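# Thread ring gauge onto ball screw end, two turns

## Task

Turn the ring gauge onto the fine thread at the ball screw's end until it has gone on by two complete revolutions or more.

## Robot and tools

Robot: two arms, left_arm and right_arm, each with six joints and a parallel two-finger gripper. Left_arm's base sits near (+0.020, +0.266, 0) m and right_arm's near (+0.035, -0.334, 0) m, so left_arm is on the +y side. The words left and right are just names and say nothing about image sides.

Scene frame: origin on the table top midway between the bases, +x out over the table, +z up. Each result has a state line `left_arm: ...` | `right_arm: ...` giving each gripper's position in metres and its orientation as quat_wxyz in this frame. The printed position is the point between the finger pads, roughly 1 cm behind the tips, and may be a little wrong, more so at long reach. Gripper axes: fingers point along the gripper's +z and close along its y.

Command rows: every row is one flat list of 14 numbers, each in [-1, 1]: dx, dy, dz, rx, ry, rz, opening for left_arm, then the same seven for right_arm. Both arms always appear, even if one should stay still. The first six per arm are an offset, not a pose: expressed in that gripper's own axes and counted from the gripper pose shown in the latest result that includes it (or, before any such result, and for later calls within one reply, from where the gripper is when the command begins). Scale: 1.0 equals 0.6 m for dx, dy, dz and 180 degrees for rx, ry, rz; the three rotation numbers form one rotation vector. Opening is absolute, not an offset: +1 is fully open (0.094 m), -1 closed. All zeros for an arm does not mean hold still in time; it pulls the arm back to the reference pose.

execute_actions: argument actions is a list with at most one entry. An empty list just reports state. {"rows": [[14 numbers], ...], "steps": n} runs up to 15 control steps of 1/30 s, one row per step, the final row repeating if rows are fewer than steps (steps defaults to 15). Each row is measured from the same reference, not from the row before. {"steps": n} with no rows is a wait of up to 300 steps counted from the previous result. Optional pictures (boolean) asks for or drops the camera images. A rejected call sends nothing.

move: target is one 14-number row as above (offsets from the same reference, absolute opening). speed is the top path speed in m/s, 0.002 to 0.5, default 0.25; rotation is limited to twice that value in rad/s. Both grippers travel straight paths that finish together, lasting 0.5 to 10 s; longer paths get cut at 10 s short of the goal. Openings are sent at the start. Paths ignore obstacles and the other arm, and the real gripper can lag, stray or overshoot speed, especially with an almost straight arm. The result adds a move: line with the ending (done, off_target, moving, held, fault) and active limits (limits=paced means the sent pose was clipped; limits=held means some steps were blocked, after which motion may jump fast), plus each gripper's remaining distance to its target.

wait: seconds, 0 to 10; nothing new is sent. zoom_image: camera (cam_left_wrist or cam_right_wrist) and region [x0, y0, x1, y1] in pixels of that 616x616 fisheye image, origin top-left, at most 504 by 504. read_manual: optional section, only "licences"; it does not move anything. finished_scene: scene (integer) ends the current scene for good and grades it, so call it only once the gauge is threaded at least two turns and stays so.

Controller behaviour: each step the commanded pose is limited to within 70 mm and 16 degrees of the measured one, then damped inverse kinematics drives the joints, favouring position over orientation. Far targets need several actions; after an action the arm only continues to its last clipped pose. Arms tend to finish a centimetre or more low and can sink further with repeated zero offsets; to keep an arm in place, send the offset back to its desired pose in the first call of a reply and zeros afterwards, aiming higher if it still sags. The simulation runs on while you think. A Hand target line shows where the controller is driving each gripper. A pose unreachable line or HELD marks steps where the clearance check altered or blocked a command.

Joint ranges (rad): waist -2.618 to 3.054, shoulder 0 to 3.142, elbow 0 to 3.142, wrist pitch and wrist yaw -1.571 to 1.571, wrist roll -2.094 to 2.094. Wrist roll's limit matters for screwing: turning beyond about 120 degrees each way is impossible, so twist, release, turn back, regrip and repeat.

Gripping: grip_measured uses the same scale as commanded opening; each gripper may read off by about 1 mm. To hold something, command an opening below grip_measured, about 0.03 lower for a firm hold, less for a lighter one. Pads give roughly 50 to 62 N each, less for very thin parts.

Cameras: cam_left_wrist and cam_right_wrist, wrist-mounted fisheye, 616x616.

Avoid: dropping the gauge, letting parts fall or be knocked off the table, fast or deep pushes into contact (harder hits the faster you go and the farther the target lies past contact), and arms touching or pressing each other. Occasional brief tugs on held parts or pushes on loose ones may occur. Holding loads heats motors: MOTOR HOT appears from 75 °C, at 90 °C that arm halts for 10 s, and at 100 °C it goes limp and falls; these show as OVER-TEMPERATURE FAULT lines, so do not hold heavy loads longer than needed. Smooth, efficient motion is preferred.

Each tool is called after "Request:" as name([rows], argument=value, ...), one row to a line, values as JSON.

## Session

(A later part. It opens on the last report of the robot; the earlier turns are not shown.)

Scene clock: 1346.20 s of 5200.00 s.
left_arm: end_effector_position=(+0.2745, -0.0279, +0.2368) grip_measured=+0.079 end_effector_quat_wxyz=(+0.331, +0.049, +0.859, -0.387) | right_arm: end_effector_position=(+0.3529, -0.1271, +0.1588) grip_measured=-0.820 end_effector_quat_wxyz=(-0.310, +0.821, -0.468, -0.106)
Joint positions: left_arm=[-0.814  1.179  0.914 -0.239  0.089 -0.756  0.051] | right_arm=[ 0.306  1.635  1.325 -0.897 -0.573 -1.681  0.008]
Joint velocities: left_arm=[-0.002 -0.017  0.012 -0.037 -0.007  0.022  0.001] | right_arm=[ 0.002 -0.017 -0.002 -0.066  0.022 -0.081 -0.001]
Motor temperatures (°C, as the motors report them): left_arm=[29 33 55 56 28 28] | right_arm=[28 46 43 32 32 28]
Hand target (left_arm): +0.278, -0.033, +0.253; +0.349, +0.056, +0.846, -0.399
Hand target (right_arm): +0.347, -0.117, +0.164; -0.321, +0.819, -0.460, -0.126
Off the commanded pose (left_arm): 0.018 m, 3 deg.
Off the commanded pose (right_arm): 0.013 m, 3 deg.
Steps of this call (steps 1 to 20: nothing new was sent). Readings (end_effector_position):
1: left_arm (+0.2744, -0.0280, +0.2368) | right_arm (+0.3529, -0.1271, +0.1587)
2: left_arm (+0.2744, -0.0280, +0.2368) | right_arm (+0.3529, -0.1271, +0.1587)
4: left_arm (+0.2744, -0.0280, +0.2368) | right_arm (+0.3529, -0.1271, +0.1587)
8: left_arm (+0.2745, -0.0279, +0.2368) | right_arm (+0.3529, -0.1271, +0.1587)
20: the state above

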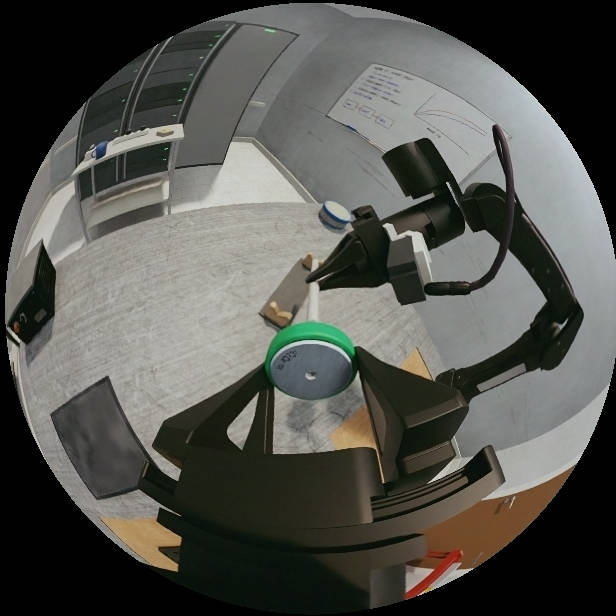

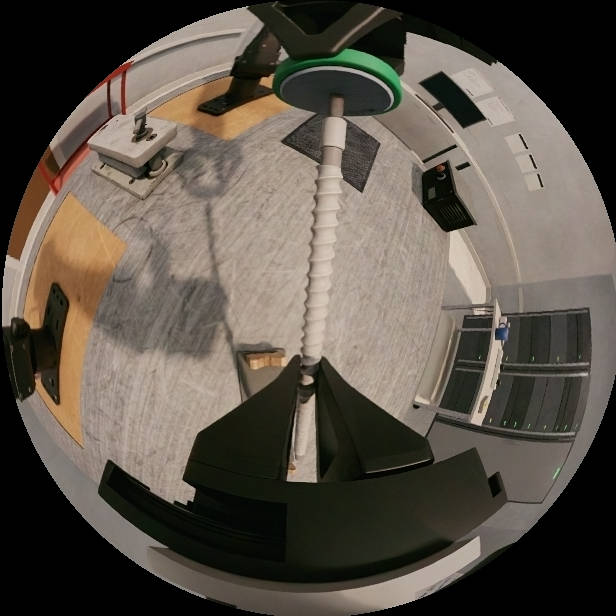

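Request:
execute_actions([
  {"rows": [[-0.0222,-0.0139,-0.0032,0.0039,-0.0118,0.0778,0.04,-0.0212,-0.0009,0.0021,-0.0005,-0.0157,-0.001,-0.95],[-0.0222,-0.0139,-0.0032,0.0037,-0.0119,0.09,0.04,-0.0212,-0.0009,0.0021,-0.0005,-0.0157,-0.001,-0.95],[-0.0222,-0.0139,-0.0032,0.0035,-0.012,0.1022,0.04,-0.0212,-0.0009,0.0021,-0.0005,-0.0157,-0.001,-0.95],[-0.0222,-0.0139,-0.0032,0.0032,-0.012,0.1144,0.04,-0.0212,-0.0009,0.0021,-0.0005,-0.0157,-0.001,-0.95],[-0.0222,-0.0139,-0.0032,0.003,-0.0121,0.1267,0.04,-0.0212,-0.0009,0.0021,-0.0005,-0.0157,-0.001,-0.95],[-0.0222,-0.0139,-0.0032,0.0028,-0.0122,0.1389,0.04,-0.0212,-0.0009,0.0021,-0.0005,-0.0157,-0.001,-0.95],[-0.0222,-0.0139,-0.0032,0.0025,-0.0123,0.1511,0.04,-0.0212,-0.0009,0.0021,-0.0005,-0.0157,-0.001,-0.95],[-0.0222,-0.0139,-0.0032,0.0023,-0.0123,0.1633,0.04,-0.0212,-0.0009,0.0021,-0.0005,-0.0157,-0.001,-0.95],[-0.0222,-0.0139,-0.0032,0.0021,-0.0124,0.1756,0.04,-0.0212,-0.0009,0.0021,-0.0005,-0.0157,-0.001,-0.95],[-0.0222,-0.0139,-0.0032,0.0018,-0.0124,0.1878,0.04,-0.0212,-0.0009,0.0021,-0.0005,-0.0157,-0.001,-0.95],[-0.0222,-0.0139,-0.0032,0.0016,-0.0125,0.2,0.04,-0.0212,-0.0009,0.0021,-0.0005,-0.0157,-0.001,-0.95],[-0.0222,-0.0139,-0.0032,0.0014,-0.0125,0.2122,0.04,-0.0212,-0.0009,0.0021,-0.0005,-0.0157,-0.001,-0.95],[-0.0222,-0.0139,-0.0032,0.0011,-0.0126,0.2244,0.04,-0.0212,-0.0009,0.0021,-0.0005,-0.0157,-0.001,-0.95],[-0.0222,-0.0139,-0.0032,0.0009,-0.0126,0.2367,0.04,-0.0212,-0.0009,0.0021,-0.0005,-0.0157,-0.001,-0.95],[-0.0222,-0.0139,-0.0032,0.0006,-0.0127,0.2489,0.04,-0.0212,-0.0009,0.0021,-0.0005,-0.0157,-0.001,-0.95]], "steps": 15},
], pictures=false)

Request:
execute_actions([
  {"steps": 20},
])

Request:
zoom_image(camera="cam_right_wrist", region=[270, 20, 410, 160])

Scene clock: 1399.10 s of 5200.00 s.
left_arm: end_effector_position=(+0.2762, -0.0264, +0.2366) grip_measured=+0.079 end_effector_quat_wxyz=(+0.432, +0.292, +0.810, -0.270) | right_arm: end_effector_position=(+0.3528, -0.1270, +0.1588) grip_measured=-0.820 end_effector_quat_wxyz=(-0.310, +0.820, -0.469, -0.107)
Joint positions: left_arm=[-0.814  1.179  0.914 -0.24   0.076 -0.17   0.051] | right_arm=[ 0.306  1.635  1.325 -0.897 -0.573 -1.679  0.008]
Joint velocities: left_arm=[ 0.002  0.032 -0.002  0.051 -0.022  1.106  0.001] | right_arm=[-0.007 -0.007  0.007  0.022  0.022  0.007  0.001]
Motor temperatures (°C, as the motors report them): left_arm=[29 33 56 58 28 28] | right_arm=[28 46 43 32 32 28]
Hand target (left_arm): +0.280, -0.030, +0.251; +0.471, +0.357, +0.772, -0.234
Hand target (right_arm): +0.347, -0.117, +0.164; -0.321, +0.819, -0.459, -0.126
Off the commanded pose (left_arm): 0.016 m, 11 deg.
Off the commanded pose (right_arm): 0.013 m, 3 deg.
Steps of this call (steps 1 to 90: nothing new was sent; then 49.40 s passed at rest; steps 91 to 105: all 15 steps of this action). Readings (end_effector_position):
91: left_arm (+0.2748, -0.0277, +0.2368) | right_arm (+0.3529, -0.1271, +0.1588)
92: left_arm (+0.2751, -0.0274, +0.2368) | right_arm (+0.3529, -0.1271, +0.1588)
94: left_arm (+0.2756, -0.0270, +0.2368) | right_arm (+0.3529, -0.1271, +0.1588)
98: left_arm (+0.2759, -0.0267, +0.2367) | right_arm (+0.3529, -0.1271, +0.1588)
105: the state above

Scene clock: 1399.77 s of 5200.00 s.
left_arm: end_effector_position=(+0.2764, -0.0262, +0.2365) grip_measured=+0.079 end_effector_quat_wxyz=(+0.453, +0.357, +0.783, -0.233) | right_arm: end_effector_position=(+0.3528, -0.1270, +0.1588) grip_measured=-0.820 end_effector_quat_wxyz=(-0.310, +0.820, -0.469, -0.107)
Joint positions: left_arm=[-0.814  1.179  0.914 -0.24   0.075 -0.007  0.051] | right_arm=[ 0.306  1.635  1.325 -0.897 -0.574 -1.679  0.008]
Joint velocities: left_arm=[-0.022  0.012  0.017 -0.037  0.095 -0.022  0.   ] | right_arm=[ 0.012  0.002 -0.012 -0.022  0.022 -0.051  0.001]
Motor temperatures (°C, as the motors report them): left_arm=[29 33 56 58 28 28] | right_arm=[28 46 43 32 32 28]
Hand target (left_arm): +0.280, -0.030, +0.251; +0.471, +0.357, +0.772, -0.234
Hand target (right_arm): +0.347, -0.117, +0.164; -0.321, +0.819, -0.459, -0.126
Off the commanded pose (left_arm): 0.016 m, 3 deg.
Off the commanded pose (right_arm): 0.013 m, 3 deg.
Steps of this call (steps 1 to 20: nothing new was sent). Readings (end_effector_position):
1: left_arm (+0.2762, -0.0264, +0.2366) | right_arm (+0.3528, -0.1270, +0.1588)
2: left_arm (+0.2763, -0.0263, +0.2366) | right_arm (+0.3528, -0.1270, +0.1588)
4: left_arm (+0.2763, -0.0263, +0.2366) | right_arm (+0.3528, -0.1270, +0.1588)
8: left_arm (+0.2764, -0.0262, +0.2365) | right_arm (+0.3528, -0.1270, +0.1588)
20: the state above

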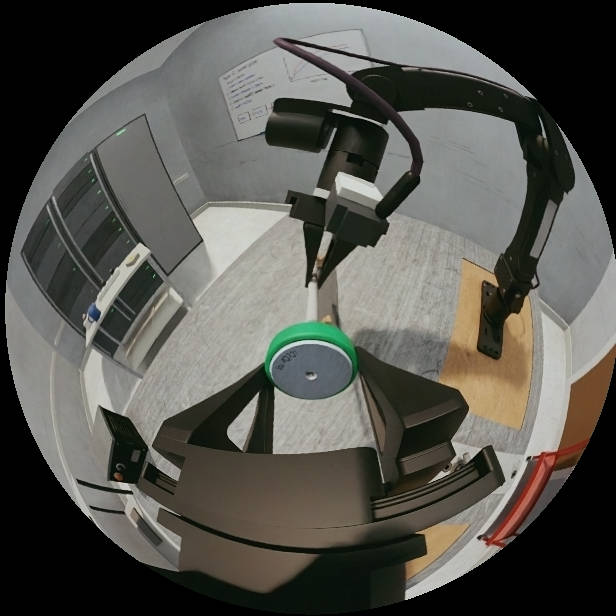

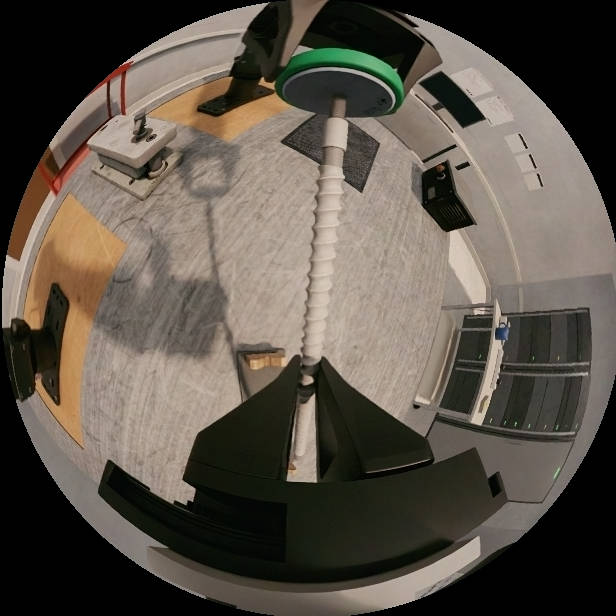

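Region (270, 20, 410, 160) of cam_right_wrist's 616x616 image, scaled by 3.600, with more detail than that image has.

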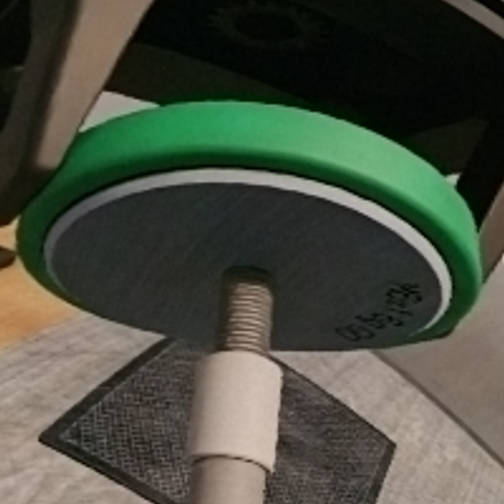

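Request:
execute_actions([
  {"rows": [[-0.0333,0.001,-0.0032,-0.0016,-0.0177,0.0778,0.04,-0.021,-0.0009,0.0021,-0.0005,-0.0154,-0.0016,-0.95],[-0.0333,0.001,-0.0032,-0.0019,-0.0177,0.09,0.04,-0.021,-0.0009,0.0021,-0.0005,-0.0154,-0.0016,-0.95],[-0.0333,0.001,-0.0032,-0.0022,-0.0176,0.1022,0.04,-0.021,-0.0009,0.0021,-0.0005,-0.0154,-0.0016,-0.95],[-0.0333,0.001,-0.0032,-0.0026,-0.0176,0.1144,0.04,-0.021,-0.0009,0.0021,-0.0005,-0.0154,-0.0016,-0.95],[-0.0333,0.001,-0.0032,-0.0029,-0.0176,0.1267,0.04,-0.021,-0.0009,0.0021,-0.0005,-0.0154,-0.0016,-0.95],[-0.0333,0.001,-0.0032,-0.0033,-0.0175,0.1389,0.04,-0.021,-0.0009,0.0021,-0.0005,-0.0154,-0.0016,-0.95],[-0.0333,0.001,-0.0032,-0.0036,-0.0175,0.1511,0.04,-0.021,-0.0009,0.0021,-0.0005,-0.0154,-0.0016,-0.95],[-0.0333,0.001,-0.0032,-0.004,-0.0175,0.1633,0.04,-0.021,-0.0009,0.0021,-0.0005,-0.0154,-0.0016,-0.95],[-0.0333,0.001,-0.0032,-0.0043,-0.0174,0.1756,0.04,-0.021,-0.0009,0.0021,-0.0005,-0.0154,-0.0016,-0.95],[-0.0333,0.001,-0.0032,-0.0046,-0.0174,0.1878,0.04,-0.021,-0.0009,0.0021,-0.0005,-0.0154,-0.0016,-0.95],[-0.0333,0.001,-0.0032,-0.005,-0.0173,0.2,0.04,-0.021,-0.0009,0.0021,-0.0005,-0.0154,-0.0016,-0.95],[-0.0333,0.001,-0.0032,-0.0053,-0.0172,0.2122,0.04,-0.021,-0.0009,0.0021,-0.0005,-0.0154,-0.0016,-0.95],[-0.0333,0.001,-0.0032,-0.0057,-0.0172,0.2244,0.04,-0.021,-0.0009,0.0021,-0.0005,-0.0154,-0.0016,-0.95],[-0.0333,0.001,-0.0032,-0.006,-0.0171,0.2367,0.04,-0.021,-0.0009,0.0021,-0.0005,-0.0154,-0.0016,-0.95],[-0.0333,0.001,-0.0032,-0.0063,-0.017,0.2489,0.04,-0.021,-0.0009,0.0021,-0.0005,-0.0154,-0.0016,-0.95]], "steps": 15},
], pictures=false)

Request:
execute_actions([
  {"steps": 20},
])

Request:
zoom_image(camera="cam_right_wrist", region=[270, 20, 410, 160])

Scene clock: 1435.47 s of 5200.00 s.
left_arm: end_effector_position=(+0.2774, -0.0254, +0.2365) grip_measured=+0.079 end_effector_quat_wxyz=(+0.501, +0.567, +0.647, -0.089) | right_arm: end_effector_position=(+0.3528, -0.1269, +0.1589) grip_measured=-0.820 end_effector_quat_wxyz=(-0.310, +0.820, -0.469, -0.107)
Joint positions: left_arm=[-0.814  1.179  0.914 -0.24   0.067  0.581  0.051] | right_arm=[ 0.306  1.635  1.325 -0.897 -0.574 -1.678  0.008]
Joint velocities: left_arm=[ 0.007 -0.012 -0.017 -0.037 -0.007  1.194 -0.   ] | right_arm=[ 0.002 -0.012 -0.007  0.007 -0.051 -0.007  0.   ]
Motor temperatures (°C, as the motors report them): left_arm=[29 33 56 57 28 28] | right_arm=[28 46 43 32 32 28]
Hand target (left_arm): +0.282, -0.031, +0.255; +0.531, +0.611, +0.586, -0.044
Hand target (right_arm): +0.347, -0.117, +0.164; -0.321, +0.819, -0.459, -0.126
Off the commanded pose (left_arm): 0.020 m, 12 deg.
Off the commanded pose (right_arm): 0.013 m, 3 deg.
Steps of this call (steps 1 to 90: nothing new was sent; then 32.20 s passed at rest; steps 91 to 105: all 15 steps of this action). Readings (end_effector_position):
91: left_arm (+0.2765, -0.0261, +0.2365) | right_arm (+0.3528, -0.1270, +0.1588)
92: left_arm (+0.2766, -0.0261, +0.2365) | right_arm (+0.3528, -0.1270, +0.1588)
94: left_arm (+0.2768, -0.0259, +0.2365) | right_arm (+0.3528, -0.1270, +0.1588)
98: left_arm (+0.2770, -0.0258, +0.2365) | right_arm (+0.3528, -0.1270, +0.1588)
105: the state above

Scene clock: 1436.13 s of 5200.00 s.
left_arm: end_effector_position=(+0.2777, -0.0252, +0.2365) grip_measured=+0.079 end_effector_quat_wxyz=(+0.507, +0.618, +0.599, -0.047) | right_arm: end_effector_position=(+0.3528, -0.1269, +0.1589) grip_measured=-0.820 end_effector_quat_wxyz=(-0.310, +0.820, -0.469, -0.107)
Joint positions: left_arm=[-0.814  1.179  0.914 -0.24   0.066  0.744  0.051] | right_arm=[ 0.306  1.635  1.325 -0.897 -0.574 -1.678  0.008]
Joint velocities: left_arm=[ 0.012 -0.027 -0.002  0.081  0.007 -0.037 -0.001] | right_arm=[-0.012  0.012 -0.012 -0.037 -0.022  0.081 -0.   ]
Motor temperatures (°C, as the motors report them): left_arm=[29 33 56 57 28 28] | right_arm=[28 46 43 32 32 28]
Hand target (left_arm): +0.282, -0.031, +0.255; +0.531, +0.611, +0.586, -0.044
Hand target (right_arm): +0.347, -0.117, +0.164; -0.321, +0.819, -0.460, -0.126
Off the commanded pose (left_arm): 0.020 m, 4 deg.
Off the commanded pose (right_arm): 0.013 m, 3 deg.
Steps of this call (steps 1 to 20: nothing new was sent). Readings (end_effector_position):
1: left_arm (+0.2775, -0.0254, +0.2365) | right_arm (+0.3528, -0.1269, +0.1589)
2: left_arm (+0.2775, -0.0253, +0.2365) | right_arm (+0.3528, -0.1269, +0.1589)
4: left_arm (+0.2776, -0.0253, +0.2365) | right_arm (+0.3528, -0.1269, +0.1589)
8: left_arm (+0.2776, -0.0252, +0.2365) | right_arm (+0.3528, -0.1269, +0.1589)
20: the state above

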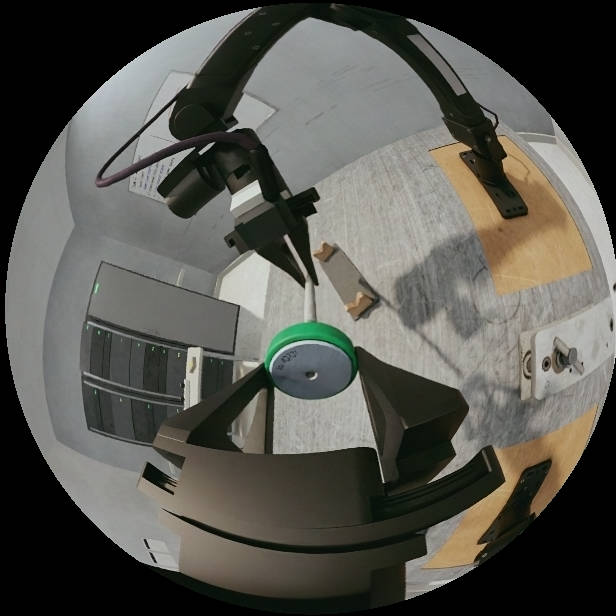

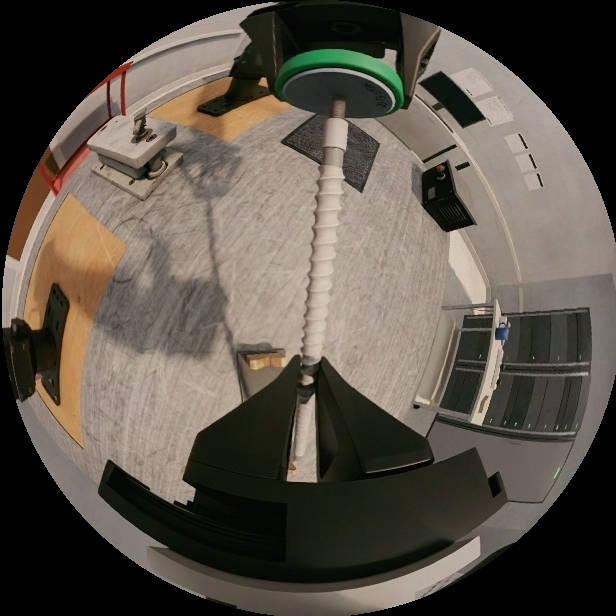

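Region (270, 20, 410, 160) of cam_right_wrist's 616x616 image, scaled by 3.600, with more detail than that image has.

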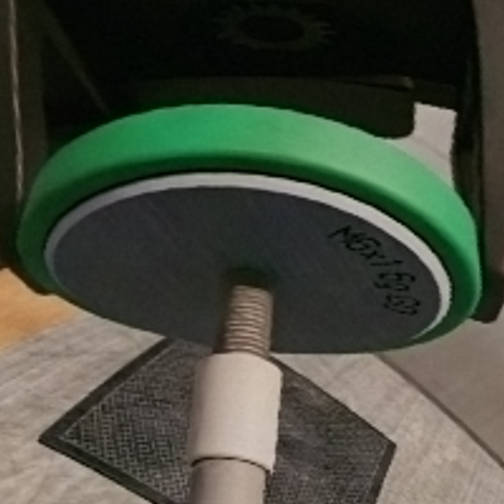

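Request:
execute_actions([
  {"rows": [[-0.0285,0.0293,-0.0032,-0.0183,-0.0147,0.0778,0.04,-0.021,-0.0009,0.0021,-0.0005,-0.0154,-0.0016,-0.95],[-0.0285,0.0293,-0.0032,-0.0186,-0.0144,0.09,0.04,-0.021,-0.0009,0.0021,-0.0005,-0.0154,-0.0016,-0.95],[-0.0285,0.0293,-0.0032,-0.0189,-0.014,0.1022,0.04,-0.021,-0.0009,0.0021,-0.0005,-0.0154,-0.0016,-0.95],[-0.0285,0.0293,-0.0032,-0.0191,-0.0137,0.1144,0.04,-0.021,-0.0009,0.0021,-0.0005,-0.0154,-0.0016,-0.95],[-0.0285,0.0293,-0.0032,-0.0194,-0.0133,0.1267,0.04,-0.021,-0.0009,0.0021,-0.0005,-0.0154,-0.0016,-0.95],[-0.0285,0.0293,-0.0032,-0.0197,-0.013,0.1389,0.04,-0.021,-0.0009,0.0021,-0.0005,-0.0154,-0.0016,-0.95],[-0.0285,0.0293,-0.0032,-0.02,-0.0126,0.1511,0.04,-0.021,-0.0009,0.0021,-0.0005,-0.0154,-0.0016,-0.95],[-0.0285,0.0293,-0.0032,-0.0202,-0.0122,0.1633,0.04,-0.021,-0.0009,0.0021,-0.0005,-0.0154,-0.0016,-0.95],[-0.0285,0.0293,-0.0032,-0.0205,-0.0119,0.1756,0.04,-0.021,-0.0009,0.0021,-0.0005,-0.0154,-0.0016,-0.95],[-0.0285,0.0293,-0.0032,-0.0208,-0.0115,0.1878,0.04,-0.021,-0.0009,0.0021,-0.0005,-0.0154,-0.0016,-0.95],[-0.0285,0.0293,-0.0032,-0.021,-0.0111,0.2,0.04,-0.021,-0.0009,0.0021,-0.0005,-0.0154,-0.0016,-0.95],[-0.0285,0.0293,-0.0032,-0.0213,-0.0108,0.2122,0.04,-0.021,-0.0009,0.0021,-0.0005,-0.0154,-0.0016,-0.95],[-0.0285,0.0293,-0.0032,-0.0216,-0.0104,0.2244,0.04,-0.021,-0.0009,0.0021,-0.0005,-0.0154,-0.0016,-0.95],[-0.0285,0.0293,-0.0032,-0.0218,-0.01,0.2367,0.04,-0.021,-0.0009,0.0021,-0.0005,-0.0154,-0.0016,-0.95],[-0.0285,0.0293,-0.0032,-0.022,-0.0096,0.2489,0.04,-0.021,-0.0009,0.0021,-0.0005,-0.0154,-0.0016,-0.95]], "steps": 15},
], pictures=false)

Request:
execute_actions([
  {"steps": 20},
])

Request:
zoom_image(camera="cam_right_wrist", region=[270, 20, 410, 160])

Scene clock: 1467.60 s of 5200.00 s.
left_arm: end_effector_position=(+0.2795, -0.0252, +0.2386) grip_measured=+0.079 end_effector_quat_wxyz=(+0.502, +0.762, +0.395, +0.106) | right_arm: end_effector_position=(+0.3528, -0.1268, +0.1589) grip_measured=-0.820 end_effector_quat_wxyz=(-0.310, +0.819, -0.471, -0.108)
Joint positions: left_arm=[-0.814  1.179  0.914 -0.23   0.058  1.332  0.051] | right_arm=[ 0.306  1.635  1.325 -0.897 -0.575 -1.673  0.008]
Joint velocities: left_arm=[ 0.017  0.002  0.002  0.066  0.007  1.121 -0.001] | right_arm=[ 0.017 -0.007  0.007  0.007 -0.022 -0.022 -0.001]
Motor temperatures (°C, as the motors report them): left_arm=[29 33 56 58 28 28] | right_arm=[28 47 43 32 32 28]
Hand target (left_arm): +0.285, -0.031, +0.259; +0.515, +0.778, +0.322, +0.161
Hand target (right_arm): +0.347, -0.117, +0.164; -0.321, +0.818, -0.460, -0.126
Off the commanded pose (left_arm): 0.022 m, 12 deg.
Off the commanded pose (right_arm): 0.013 m, 3 deg.
Steps of this call (steps 1 to 90: nothing new was sent; then 27.97 s passed at rest; steps 91 to 105: all 15 steps of this action). Readings (end_effector_position):
91: left_arm (+0.2779, -0.0251, +0.2367) | right_arm (+0.3528, -0.1269, +0.1589)
92: left_arm (+0.2782, -0.0250, +0.2368) | right_arm (+0.3528, -0.1269, +0.1589)
94: left_arm (+0.2785, -0.0249, +0.2370) | right_arm (+0.3528, -0.1269, +0.1589)
98: left_arm (+0.2790, -0.0249, +0.2376) | right_arm (+0.3528, -0.1268, +0.1589)
105: the state above

Scene clock: 1468.27 s of 5200.00 s.
left_arm: end_effector_position=(+0.2798, -0.0254, +0.2393) grip_measured=+0.079 end_effector_quat_wxyz=(+0.493, +0.791, +0.332, +0.147) | right_arm: end_effector_position=(+0.3527, -0.1268, +0.1589) grip_measured=-0.820 end_effector_quat_wxyz=(-0.310, +0.818, -0.472, -0.108)
Joint positions: left_arm=[-0.814  1.179  0.914 -0.227  0.058  1.494  0.051] | right_arm=[ 0.306  1.635  1.325 -0.897 -0.575 -1.672  0.008]
Joint velocities: left_arm=[ 0.022 -0.027 -0.017  0.037 -0.066  0.037 -0.   ] | right_arm=[-0.002 -0.007 -0.002 -0.022 -0.037  0.051  0.   ]
Motor temperatures (°C, as the motors report them): left_arm=[29 33 56 58 28 28] | right_arm=[28 47 43 32 32 28]
Hand target (left_arm): +0.285, -0.031, +0.259; +0.515, +0.778, +0.322, +0.161
Hand target (right_arm): +0.347, -0.117, +0.164; -0.321, +0.818, -0.460, -0.126
Off the commanded pose (left_arm): 0.021 m, 4 deg.
Off the commanded pose (right_arm): 0.013 m, 3 deg.
Steps of this call (steps 1 to 20: nothing new was sent). Readings (end_effector_position):
1: left_arm (+0.2796, -0.0252, +0.2388) | right_arm (+0.3527, -0.1268, +0.1589)
2: left_arm (+0.2796, -0.0253, +0.2389) | right_arm (+0.3527, -0.1268, +0.1589)
4: left_arm (+0.2797, -0.0253, +0.2390) | right_arm (+0.3527, -0.1268, +0.1589)
8: left_arm (+0.2797, -0.0254, +0.2392) | right_arm (+0.3527, -0.1268, +0.1589)
20: the state above

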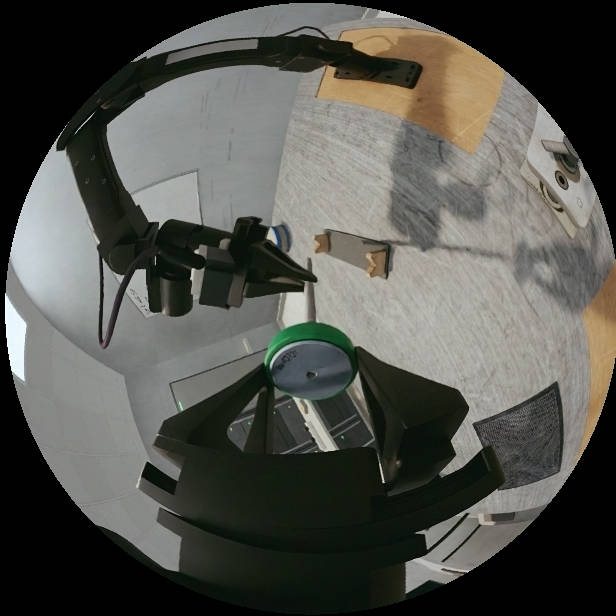

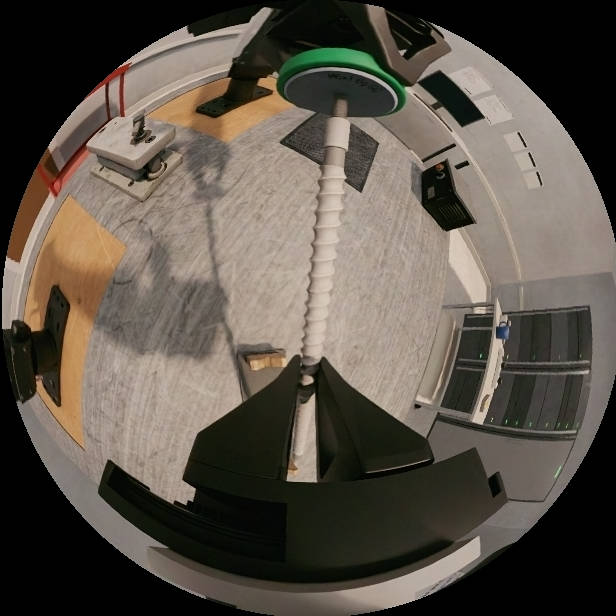

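Region (270, 20, 410, 160) of cam_right_wrist's 616x616 image, scaled by 3.600, with more detail than that image has.

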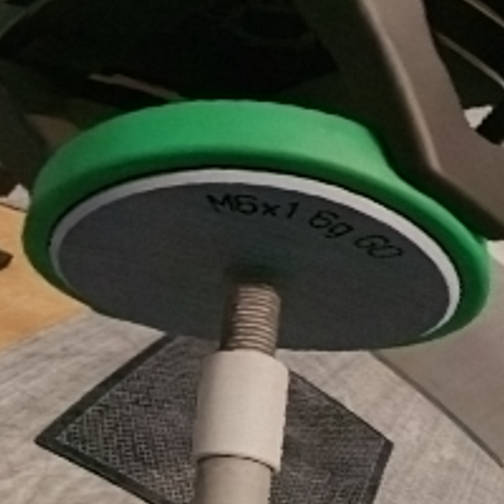

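Request:
execute_actions(actions=[])

Scene clock: 1491.90 s of 5200.00 s.
left_arm: end_effector_position=(+0.2798, -0.0254, +0.2393) grip_measured=+0.079 end_effector_quat_wxyz=(+0.493, +0.791, +0.331, +0.147) | right_arm: end_effector_position=(+0.3527, -0.1268, +0.1589) grip_measured=-0.820 end_effector_quat_wxyz=(-0.310, +0.818, -0.472, -0.108)
Joint positions: left_arm=[-0.814  1.179  0.914 -0.227  0.058  1.496  0.051] | right_arm=[ 0.306  1.635  1.325 -0.897 -0.575 -1.672  0.008]
Joint velocities: left_arm=[ 0.002  0.002  0.002 -0.066 -0.007  0.022 -0.001] | right_arm=[ 0.007  0.007  0.012  0.007 -0.007 -0.007  0.   ]
Motor temperatures (°C, as the motors report them): left_arm=[29 33 57 59 28 28] | right_arm=[28 47 43 32 32 28]
Hand target (left_arm): +0.285, -0.031, +0.259; +0.515, +0.778, +0.322, +0.161
Hand target (right_arm): +0.347, -0.117, +0.164; -0.321, +0.818, -0.460, -0.126
Off the commanded pose (left_arm): 0.021 m, 4 deg.
Off the commanded pose (right_arm): 0.013 m, 3 deg.
Steps of this call (steps 1 to 90: nothing new was sent; then 20.63 s passed at rest). Readings (end_effector_position):
1: left_arm (+0.2798, -0.0254, +0.2393) | right_arm (+0.3527, -0.1268, +0.1589)
2: left_arm (+0.2798, -0.0254, +0.2393) | right_arm (+0.3527, -0.1268, +0.1589)
4: left_arm (+0.2798, -0.0254, +0.2393) | right_arm (+0.3527, -0.1268, +0.1589)
8: left_arm (+0.2798, -0.0254, +0.2393) | right_arm (+0.3527, -0.1268, +0.1589)
90: the state above

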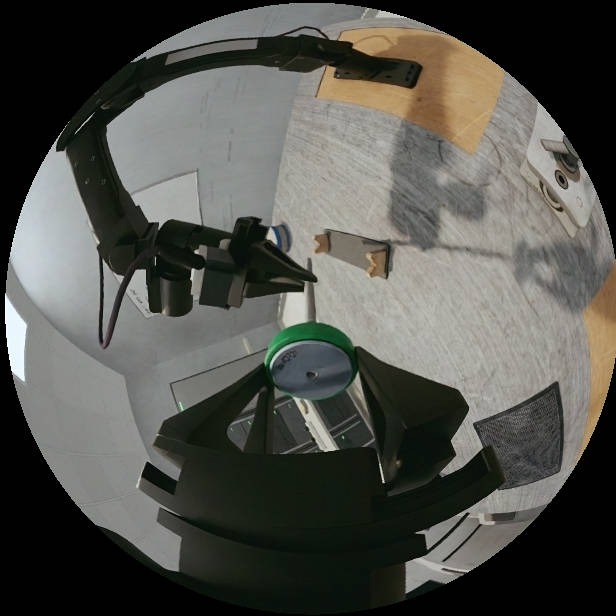

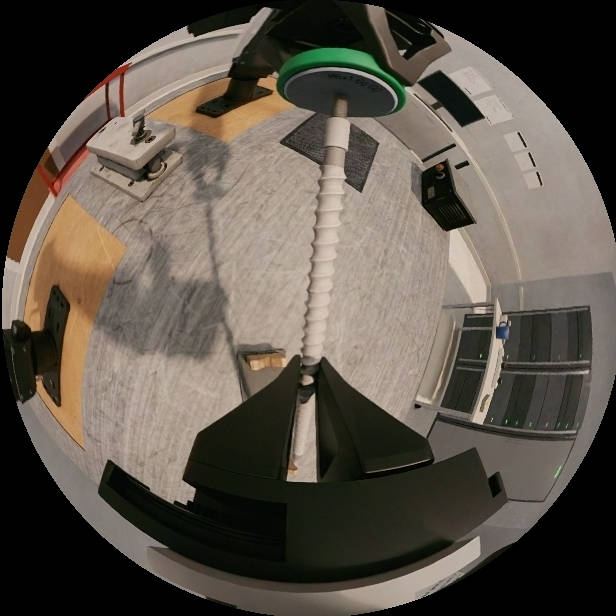

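Request:
execute_actions([
  {"rows": [[-0.0047,0.0357,-0.0032,-0.0199,-0.003,0.0778,0.04,-0.021,-0.0009,0.0021,-0.0005,-0.0154,-0.003,-0.95],[-0.0047,0.0357,-0.0032,-0.02,-0.0026,0.09,0.04,-0.021,-0.0009,0.0021,-0.0005,-0.0154,-0.003,-0.95],[-0.0047,0.0357,-0.0032,-0.0201,-0.0022,0.1022,0.04,-0.021,-0.0009,0.0021,-0.0005,-0.0154,-0.003,-0.95],[-0.0047,0.0357,-0.0032,-0.0202,-0.0018,0.1144,0.04,-0.021,-0.0009,0.0021,-0.0005,-0.0154,-0.003,-0.95],[-0.0047,0.0357,-0.0032,-0.0202,-0.0015,0.1267,0.04,-0.021,-0.0009,0.0021,-0.0005,-0.0154,-0.003,-0.95],[-0.0047,0.0357,-0.0032,-0.0203,-0.0011,0.1389,0.04,-0.021,-0.0009,0.0021,-0.0005,-0.0154,-0.003,-0.95],[-0.0047,0.0357,-0.0032,-0.0203,-0.0007,0.1511,0.04,-0.021,-0.0009,0.0021,-0.0005,-0.0154,-0.003,-0.95],[-0.0047,0.0357,-0.0032,-0.0204,-0.0003,0.1633,0.04,-0.021,-0.0009,0.0021,-0.0005,-0.0154,-0.003,-0.95]], "steps": 15},
], pictures=false)

Request:
execute_actions([
  {"steps": 20},
])

Request:
zoom_image(camera="cam_right_wrist", region=[270, 20, 410, 160])

Scene clock: 1519.47 s of 5200.00 s.
left_arm: end_effector_position=(+0.2800, -0.0264, +0.2410) grip_measured=+0.079 end_effector_quat_wxyz=(+0.450, +0.844, +0.141, +0.257) | right_arm: end_effector_position=(+0.3527, -0.1267, +0.1590) grip_measured=-0.820 end_effector_quat_wxyz=(-0.310, +0.818, -0.473, -0.109)
Joint positions: left_arm=[-0.814  1.179  0.914 -0.219  0.061  1.956  0.051] | right_arm=[ 0.306  1.635  1.325 -0.897 -0.575 -1.669  0.008]
Joint velocities: left_arm=[ 0.012 -0.022 -0.002  0.007 -0.007  0.212 -0.001] | right_arm=[-0.012  0.002  0.002 -0.095  0.007 -0.037 -0.   ]
Motor temperatures (°C, as the motors report them): left_arm=[29 33 57 59 28 28] | right_arm=[28 47 43 32 32 28]
Hand target (left_arm): +0.284, -0.032, +0.259; +0.464, +0.833, +0.115, +0.278
Hand target (right_arm): +0.347, -0.117, +0.164; -0.321, +0.818, -0.461, -0.127
Off the commanded pose (left_arm): 0.020 m, 4 deg.
Off the commanded pose (right_arm): 0.013 m, 3 deg.
Steps of this call (steps 1 to 90: nothing new was sent; then 24.07 s passed at rest; steps 91 to 105: all 15 steps of this action). Readings (end_effector_position):
91: left_arm (+0.2798, -0.0255, +0.2394) | right_arm (+0.3527, -0.1268, +0.1589)
92: left_arm (+0.2798, -0.0255, +0.2395) | right_arm (+0.3527, -0.1268, +0.1589)
94: left_arm (+0.2800, -0.0257, +0.2399) | right_arm (+0.3527, -0.1268, +0.1589)
98: left_arm (+0.2802, -0.0259, +0.2405) | right_arm (+0.3527, -0.1267, +0.1590)
105: the state above

Scene clock: 1520.13 s of 5200.00 s.
left_arm: end_effector_position=(+0.2799, -0.0265, +0.2411) grip_measured=+0.079 end_effector_quat_wxyz=(+0.444, +0.847, +0.123, +0.266) | right_arm: end_effector_position=(+0.3527, -0.1267, +0.1590) grip_measured=-0.820 end_effector_quat_wxyz=(-0.310, +0.818, -0.473, -0.109)
Joint positions: left_arm=[-0.814  1.179  0.914 -0.219  0.061  1.997  0.051] | right_arm=[ 0.306  1.635  1.325 -0.897 -0.575 -1.669  0.008]
Joint velocities: left_arm=[-0.002 -0.012 -0.027  0.051 -0.022 -0.007  0.001] | right_arm=[-0.007 -0.002 -0.007 -0.037 -0.007 -0.007  0.   ]
Motor temperatures (°C, as the motors report them): left_arm=[29 33 57 59 28 28] | right_arm=[28 47 43 32 32 28]
Hand target (left_arm): +0.284, -0.032, +0.259; +0.464, +0.833, +0.115, +0.278
Hand target (right_arm): +0.347, -0.117, +0.164; -0.321, +0.818, -0.461, -0.127
Off the commanded pose (left_arm): 0.020 m, 3 deg.
Off the commanded pose (right_arm): 0.013 m, 3 deg.
Steps of this call (steps 1 to 20: nothing new was sent). Readings (end_effector_position):
1: left_arm (+0.2799, -0.0264, +0.2410) | right_arm (+0.3527, -0.1267, +0.1590)
2: left_arm (+0.2799, -0.0264, +0.2410) | right_arm (+0.3527, -0.1267, +0.1590)
4: left_arm (+0.2799, -0.0265, +0.2411) | right_arm (+0.3527, -0.1267, +0.1590)
8: left_arm (+0.2799, -0.0265, +0.2411) | right_arm (+0.3527, -0.1267, +0.1590)
20: the state above

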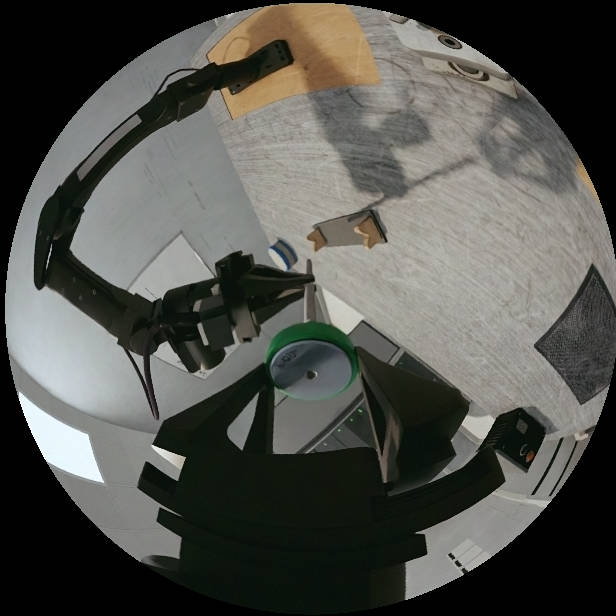

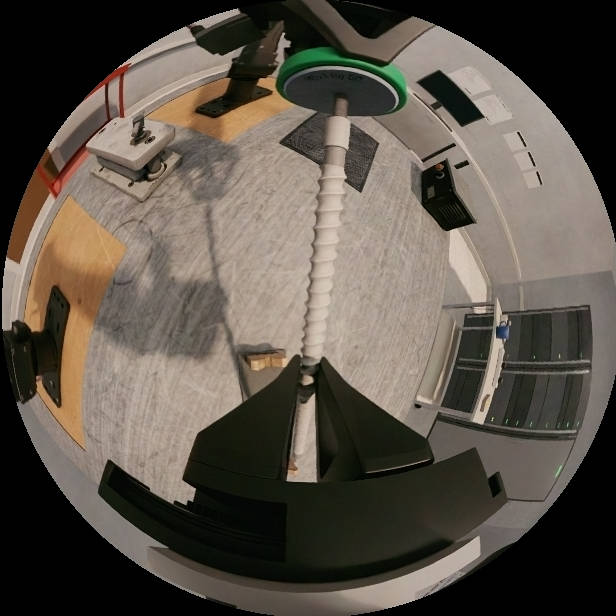

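Region (270, 20, 410, 160) of cam_right_wrist's 616x616 image, scaled by 3.600, with more detail than that image has.

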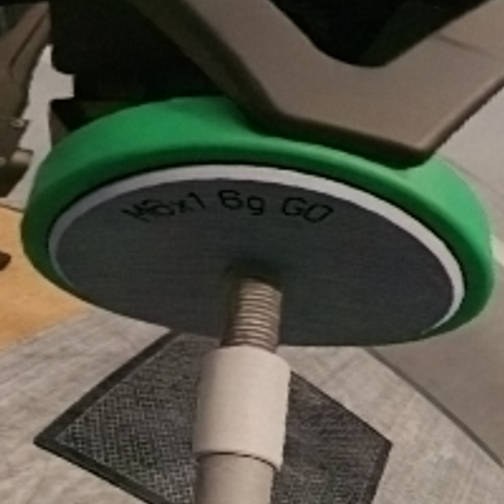

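Request:
execute_actions([
  {"rows": [[0.0097,0.0268,-0.0032,-0.0145,0.002,0,0.04,-0.019,-0.0012,0.001,0.0001,-0.015,-0.002,-0.95],[0.0097,0.0268,-0.0032,-0.0145,0.002,0,0.05,-0.019,-0.0012,0.001,0.0001,-0.015,-0.002,-0.95],[0.0097,0.0268,-0.0032,-0.0145,0.002,0,0.06,-0.019,-0.0012,0.001,0.0001,-0.015,-0.002,-0.95],[0.0097,0.0268,-0.0032,-0.0145,0.002,0,0.07,-0.019,-0.0012,0.001,0.0001,-0.015,-0.002,-0.95],[0.0097,0.0268,-0.0032,-0.0145,0.002,0,0.08,-0.019,-0.0012,0.001,0.0001,-0.015,-0.002,-0.95],[0.0097,0.0268,-0.0032,-0.0145,0.002,0,0.09,-0.019,-0.0012,0.001,0.0001,-0.015,-0.002,-0.95],[0.0097,0.0268,-0.0032,-0.0145,0.002,0,0.1,-0.019,-0.0012,0.001,0.0001,-0.015,-0.002,-0.95],[0.0097,0.0268,-0.0032,-0.0145,0.002,0,0.115,-0.019,-0.0012,0.001,0.0001,-0.015,-0.002,-0.95],[0.0097,0.0268,-0.0032,-0.0145,0.002,0,0.13,-0.019,-0.0012,0.001,0.0001,-0.015,-0.002,-0.95],[0.0097,0.0268,-0.0032,-0.0145,0.002,0,0.15,-0.019,-0.0012,0.001,0.0001,-0.015,-0.002,-0.95],[0.0097,0.0268,-0.0032,-0.0145,0.002,0,0.17,-0.019,-0.0012,0.001,0.0001,-0.015,-0.002,-0.95],[0.0097,0.0268,-0.0032,-0.0145,0.002,0,0.19,-0.019,-0.0012,0.001,0.0001,-0.015,-0.002,-0.95],[0.0097,0.0268,-0.0032,-0.0145,0.002,0,0.22,-0.019,-0.0012,0.001,0.0001,-0.015,-0.002,-0.95],[0.0097,0.0268,-0.0032,-0.0145,0.002,0,0.25,-0.019,-0.0012,0.001,0.0001,-0.015,-0.002,-0.95],[0.0097,0.0268,-0.0032,-0.0145,0.002,0,0.28,-0.019,-0.0012,0.001,0.0001,-0.015,-0.002,-0.95]], "steps": 15},
], pictures=false)

Request:
execute_actions([
  {"steps": 25},
])

Request:
zoom_image(camera="cam_right_wrist", region=[270, 20, 410, 160])

Request:
zoom_image(camera="cam_left_wrist", region=[230, 300, 390, 460])

Scene clock: 1547.50 s of 5200.00 s.
left_arm: end_effector_position=(+0.2796, -0.0269, +0.2412) grip_measured=+0.263 end_effector_quat_wxyz=(+0.445, +0.847, +0.122, +0.265) | right_arm: end_effector_position=(+0.3525, -0.1265, +0.1591) grip_measured=-0.820 end_effector_quat_wxyz=(-0.311, +0.818, -0.471, -0.109)
Joint positions: left_arm=[-0.814  1.179  0.914 -0.218  0.064  1.998  0.059] | right_arm=[ 0.306  1.635  1.325 -0.897 -0.577 -1.673  0.008]
Joint velocities: left_arm=[ 0.002 -0.007 -0.007 -0.022  0.022  0.037  0.029] | right_arm=[-0.007  0.002  0.007  0.007 -0.037 -0.007  0.   ]
Motor temperatures (°C, as the motors report them): left_arm=[29 33 57 59 28 28] | right_arm=[28 47 43 32 32 28]
Hand target (left_arm): +0.283, -0.031, +0.257; +0.463, +0.835, +0.118, +0.271
Hand target (right_arm): +0.347, -0.118, +0.164; -0.322, +0.816, -0.463, -0.127
Off the commanded pose (left_arm): 0.017 m, 3 deg.
Off the commanded pose (right_arm): 0.011 m, 3 deg.
Steps of this call (steps 1 to 90: nothing new was sent; then 23.87 s passed at rest; steps 91 to 105: all 15 steps of this action). Readings (end_effector_position):
91: left_arm (+0.2798, -0.0266, +0.2411) | right_arm (+0.3527, -0.1267, +0.1590)
92: left_arm (+0.2797, -0.0267, +0.2411) | right_arm (+0.3527, -0.1267, +0.1590)
94: left_arm (+0.2797, -0.0267, +0.2411) | right_arm (+0.3527, -0.1267, +0.1590)
98: left_arm (+0.2796, -0.0268, +0.2411) | right_arm (+0.3527, -0.1267, +0.1590)
105: the state above

Scene clock: 1548.33 s of 5200.00 s.
left_arm: end_effector_position=(+0.2795, -0.0270, +0.2413) grip_measured=+0.278 end_effector_quat_wxyz=(+0.446, +0.846, +0.122, +0.265) | right_arm: end_effector_position=(+0.3525, -0.1265, +0.1591) grip_measured=-0.820 end_effector_quat_wxyz=(-0.311, +0.819, -0.470, -0.109)
Joint positions: left_arm=[-0.814  1.179  0.914 -0.217  0.065  1.998  0.06 ] | right_arm=[ 0.306  1.635  1.325 -0.897 -0.577 -1.674  0.008]
Joint velocities: left_arm=[ 0.022 -0.007 -0.012 -0.081  0.051  0.051  0.   ] | right_arm=[-0.017  0.002 -0.012 -0.022  0.007 -0.037  0.   ]
Motor temperatures (°C, as the motors report them): left_arm=[29 33 57 59 28 28] | right_arm=[28 47 43 32 32 28]
Hand target (left_arm): +0.283, -0.031, +0.257; +0.463, +0.836, +0.118, +0.271
Hand target (right_arm): +0.347, -0.118, +0.164; -0.322, +0.816, -0.463, -0.127
Off the commanded pose (left_arm): 0.017 m, 3 deg.
Off the commanded pose (right_arm): 0.011 m, 3 deg.
Steps of this call (steps 1 to 25: nothing new was sent). Readings (end_effector_position):
1: left_arm (+0.2796, -0.0269, +0.2412) | right_arm (+0.3525, -0.1265, +0.1591)
2: left_arm (+0.2796, -0.0269, +0.2412) | right_arm (+0.3525, -0.1265, +0.1591)
4: left_arm (+0.2795, -0.0270, +0.2413) | right_arm (+0.3525, -0.1265, +0.1591)
8: left_arm (+0.2795, -0.0270, +0.2413) | right_arm (+0.3525, -0.1265, +0.1591)
25: the state above

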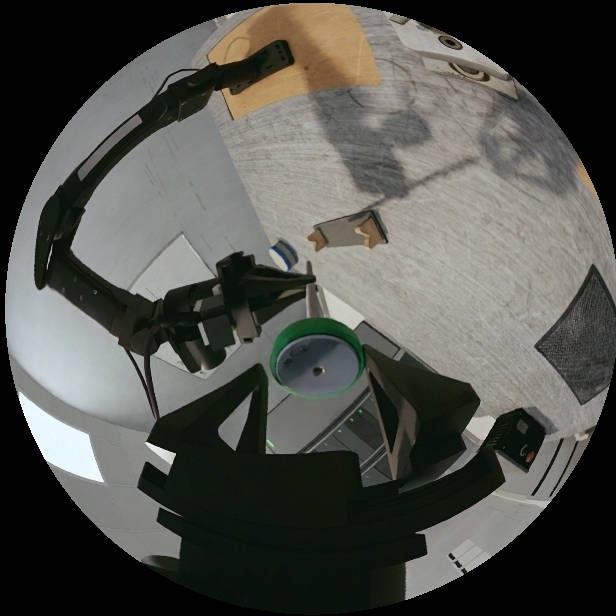

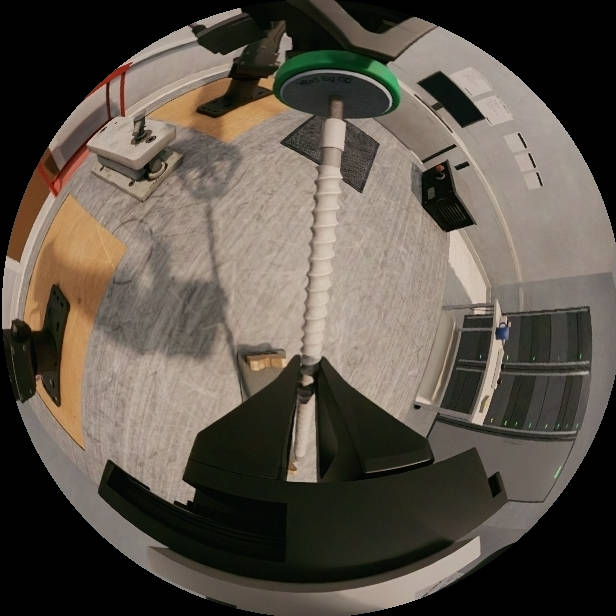

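Region (270, 20, 410, 160) of cam_right_wrist's 616x616 image, scaled by 3.600, with more detail than that image has.

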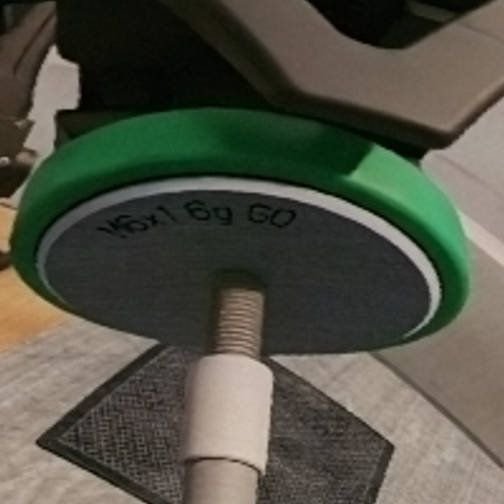

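Region (230, 300, 390, 460) of cam_left_wrist's 616x616 image, scaled by 3.150, with more detail than that image has.

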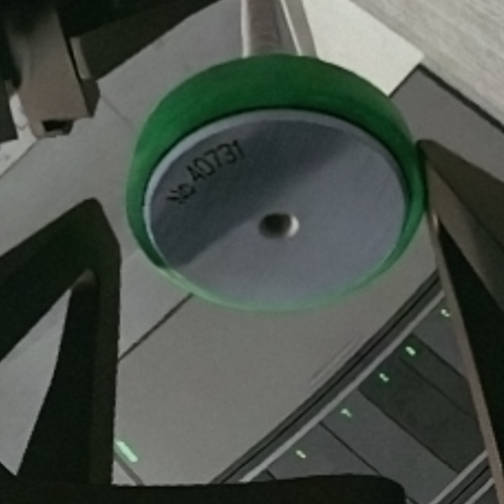

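Request:
execute_actions([
  {"rows": [[0.0097,0.0268,-0.0032,-0.0145,0.002,0,0.3,-0.018,-0.0012,0.001,0.0001,-0.0145,0,-0.95],[0.0097,0.0268,-0.0032,-0.0145,0.002,0,0.315,-0.018,-0.0012,0.001,0.0001,-0.0145,0,-0.95],[0.0097,0.0268,-0.0032,-0.0145,0.002,0,0.33,-0.018,-0.0012,0.001,0.0001,-0.0145,0,-0.95],[0.0097,0.0268,-0.0032,-0.0145,0.002,0,0.345,-0.018,-0.0012,0.001,0.0001,-0.0145,0,-0.95],[0.0097,0.0268,-0.0032,-0.0145,0.002,0,0.36,-0.018,-0.0012,0.001,0.0001,-0.0145,0,-0.95],[0.0097,0.0268,-0.0032,-0.0145,0.002,0,0.375,-0.018,-0.0012,0.001,0.0001,-0.0145,0,-0.95],[0.0097,0.0268,-0.0032,-0.0145,0.002,0,0.39,-0.018,-0.0012,0.001,0.0001,-0.0145,0,-0.95],[0.0097,0.0268,-0.0032,-0.0145,0.002,0,0.405,-0.018,-0.0012,0.001,0.0001,-0.0145,0,-0.95],[0.0097,0.0268,-0.0032,-0.0145,0.002,0,0.42,-0.018,-0.0012,0.001,0.0001,-0.0145,0,-0.95],[0.0097,0.0268,-0.0032,-0.0145,0.002,0,0.435,-0.018,-0.0012,0.001,0.0001,-0.0145,0,-0.95],[0.0097,0.0268,-0.0032,-0.0145,0.002,0,0.45,-0.018,-0.0012,0.001,0.0001,-0.0145,0,-0.95]], "steps": 15},
], pictures=false)

Request:
execute_actions([
  {"steps": 20},
])

Request:
zoom_image(camera="cam_right_wrist", region=[270, 20, 410, 160])

Request:
zoom_image(camera="cam_left_wrist", region=[230, 300, 390, 460])

Scene clock: 1564.50 s of 5200.00 s.
left_arm: end_effector_position=(+0.2794, -0.0284, +0.2432) grip_measured=+0.448 end_effector_quat_wxyz=(+0.450, +0.844, +0.120, +0.265) | right_arm: end_effector_position=(+0.3526, -0.1266, +0.1591) grip_measured=-0.820 end_effector_quat_wxyz=(-0.311, +0.819, -0.470, -0.108)
Joint positions: left_arm=[-0.814  1.179  0.914 -0.209  0.071  1.998  0.068] | right_arm=[ 0.306  1.635  1.325 -0.897 -0.577 -1.675  0.008]
Joint velocities: left_arm=[-0.002 -0.022 -0.002 -0.007 -0.037 -0.007 -0.   ] | right_arm=[-0.007  0.007 -0.007 -0.022 -0.081  0.051  0.   ]
Motor temperatures (°C, as the motors report them): left_arm=[29 33 57 59 28 28] | right_arm=[28 47 43 32 32 28]
Hand target (left_arm): +0.282, -0.032, +0.257; +0.464, +0.835, +0.117, +0.270
Hand target (right_arm): +0.348, -0.118, +0.164; -0.322, +0.816, -0.463, -0.127
Off the commanded pose (left_arm): 0.015 m, 2 deg.
Off the commanded pose (right_arm): 0.011 m, 3 deg.
Steps of this call (steps 1 to 90: nothing new was sent; then 12.67 s passed at rest; steps 91 to 105: all 15 steps of this action). Readings (end_effector_position):
91: left_arm (+0.2795, -0.0271, +0.2414) | right_arm (+0.3525, -0.1265, +0.1591)
92: left_arm (+0.2794, -0.0272, +0.2415) | right_arm (+0.3525, -0.1265, +0.1591)
94: left_arm (+0.2794, -0.0275, +0.2418) | right_arm (+0.3525, -0.1265, +0.1591)
98: left_arm (+0.2794, -0.0279, +0.2424) | right_arm (+0.3525, -0.1265, +0.1591)
105: the state above

Scene clock: 1565.17 s of 5200.00 s.
left_arm: end_effector_position=(+0.2794, -0.0284, +0.2432) grip_measured=+0.448 end_effector_quat_wxyz=(+0.450, +0.844, +0.120, +0.265) | right_arm: end_effector_position=(+0.3526, -0.1266, +0.1591) grip_measured=-0.820 end_effector_quat_wxyz=(-0.311, +0.819, -0.470, -0.108)
Joint positions: left_arm=[-0.814  1.179  0.914 -0.209  0.071  1.998  0.068] | right_arm=[ 0.306  1.635  1.325 -0.897 -0.577 -1.675  0.008]
Joint velocities: left_arm=[-0.017 -0.012 -0.022  0.022 -0.022  0.007  0.   ] | right_arm=[-0.002  0.012  0.017 -0.051 -0.037  0.037  0.001]
Motor temperatures (°C, as the motors report them): left_arm=[29 33 57 59 28 28] | right_arm=[28 47 43 32 32 28]
Hand target (left_arm): +0.282, -0.032, +0.257; +0.464, +0.835, +0.117, +0.270
Hand target (right_arm): +0.348, -0.118, +0.164; -0.322, +0.816, -0.463, -0.127
Off the commanded pose (left_arm): 0.015 m, 2 deg.
Off the commanded pose (right_arm): 0.011 m, 3 deg.
Steps of this call (steps 1 to 20: nothing new was sent). Readings (end_effector_position):
1: left_arm (+0.2794, -0.0284, +0.2432) | right_arm (+0.3526, -0.1266, +0.1591)
2: left_arm (+0.2794, -0.0284, +0.2432) | right_arm (+0.3526, -0.1266, +0.1591)
4: left_arm (+0.2794, -0.0284, +0.2432) | right_arm (+0.3526, -0.1266, +0.1591)
8: left_arm (+0.2794, -0.0284, +0.2432) | right_arm (+0.3526, -0.1266, +0.1591)
20: the state above

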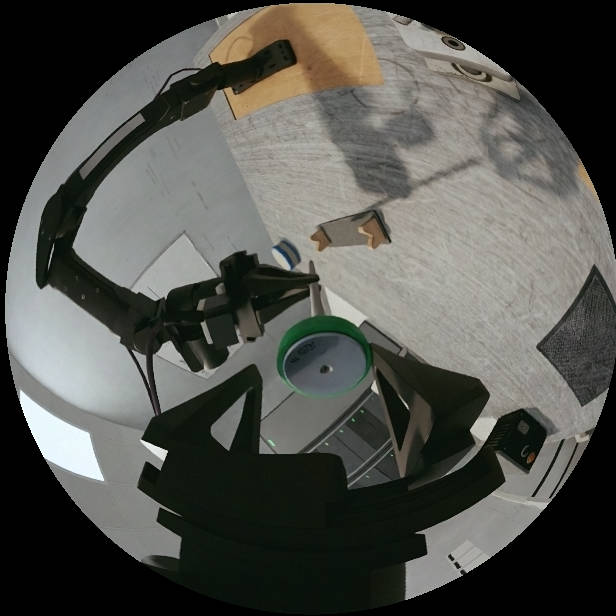

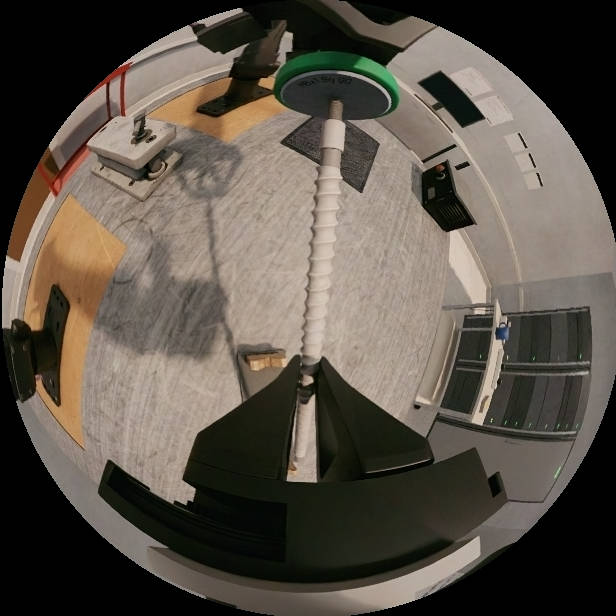

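Region (270, 20, 410, 160) of cam_right_wrist's 616x616 image, scaled by 3.600, with more detail than that image has.

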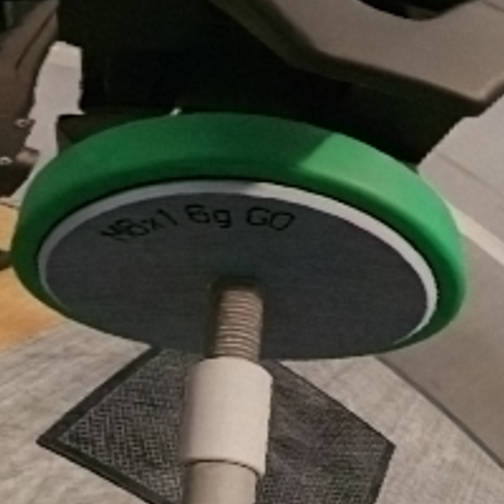

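Region (230, 300, 390, 460) of cam_left_wrist's 616x616 image, scaled by 3.150, with more detail than that image has.

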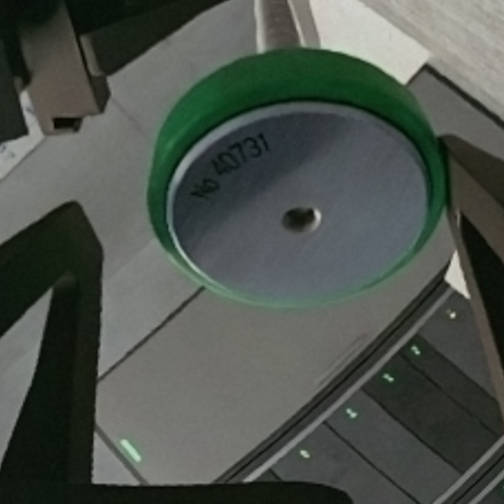

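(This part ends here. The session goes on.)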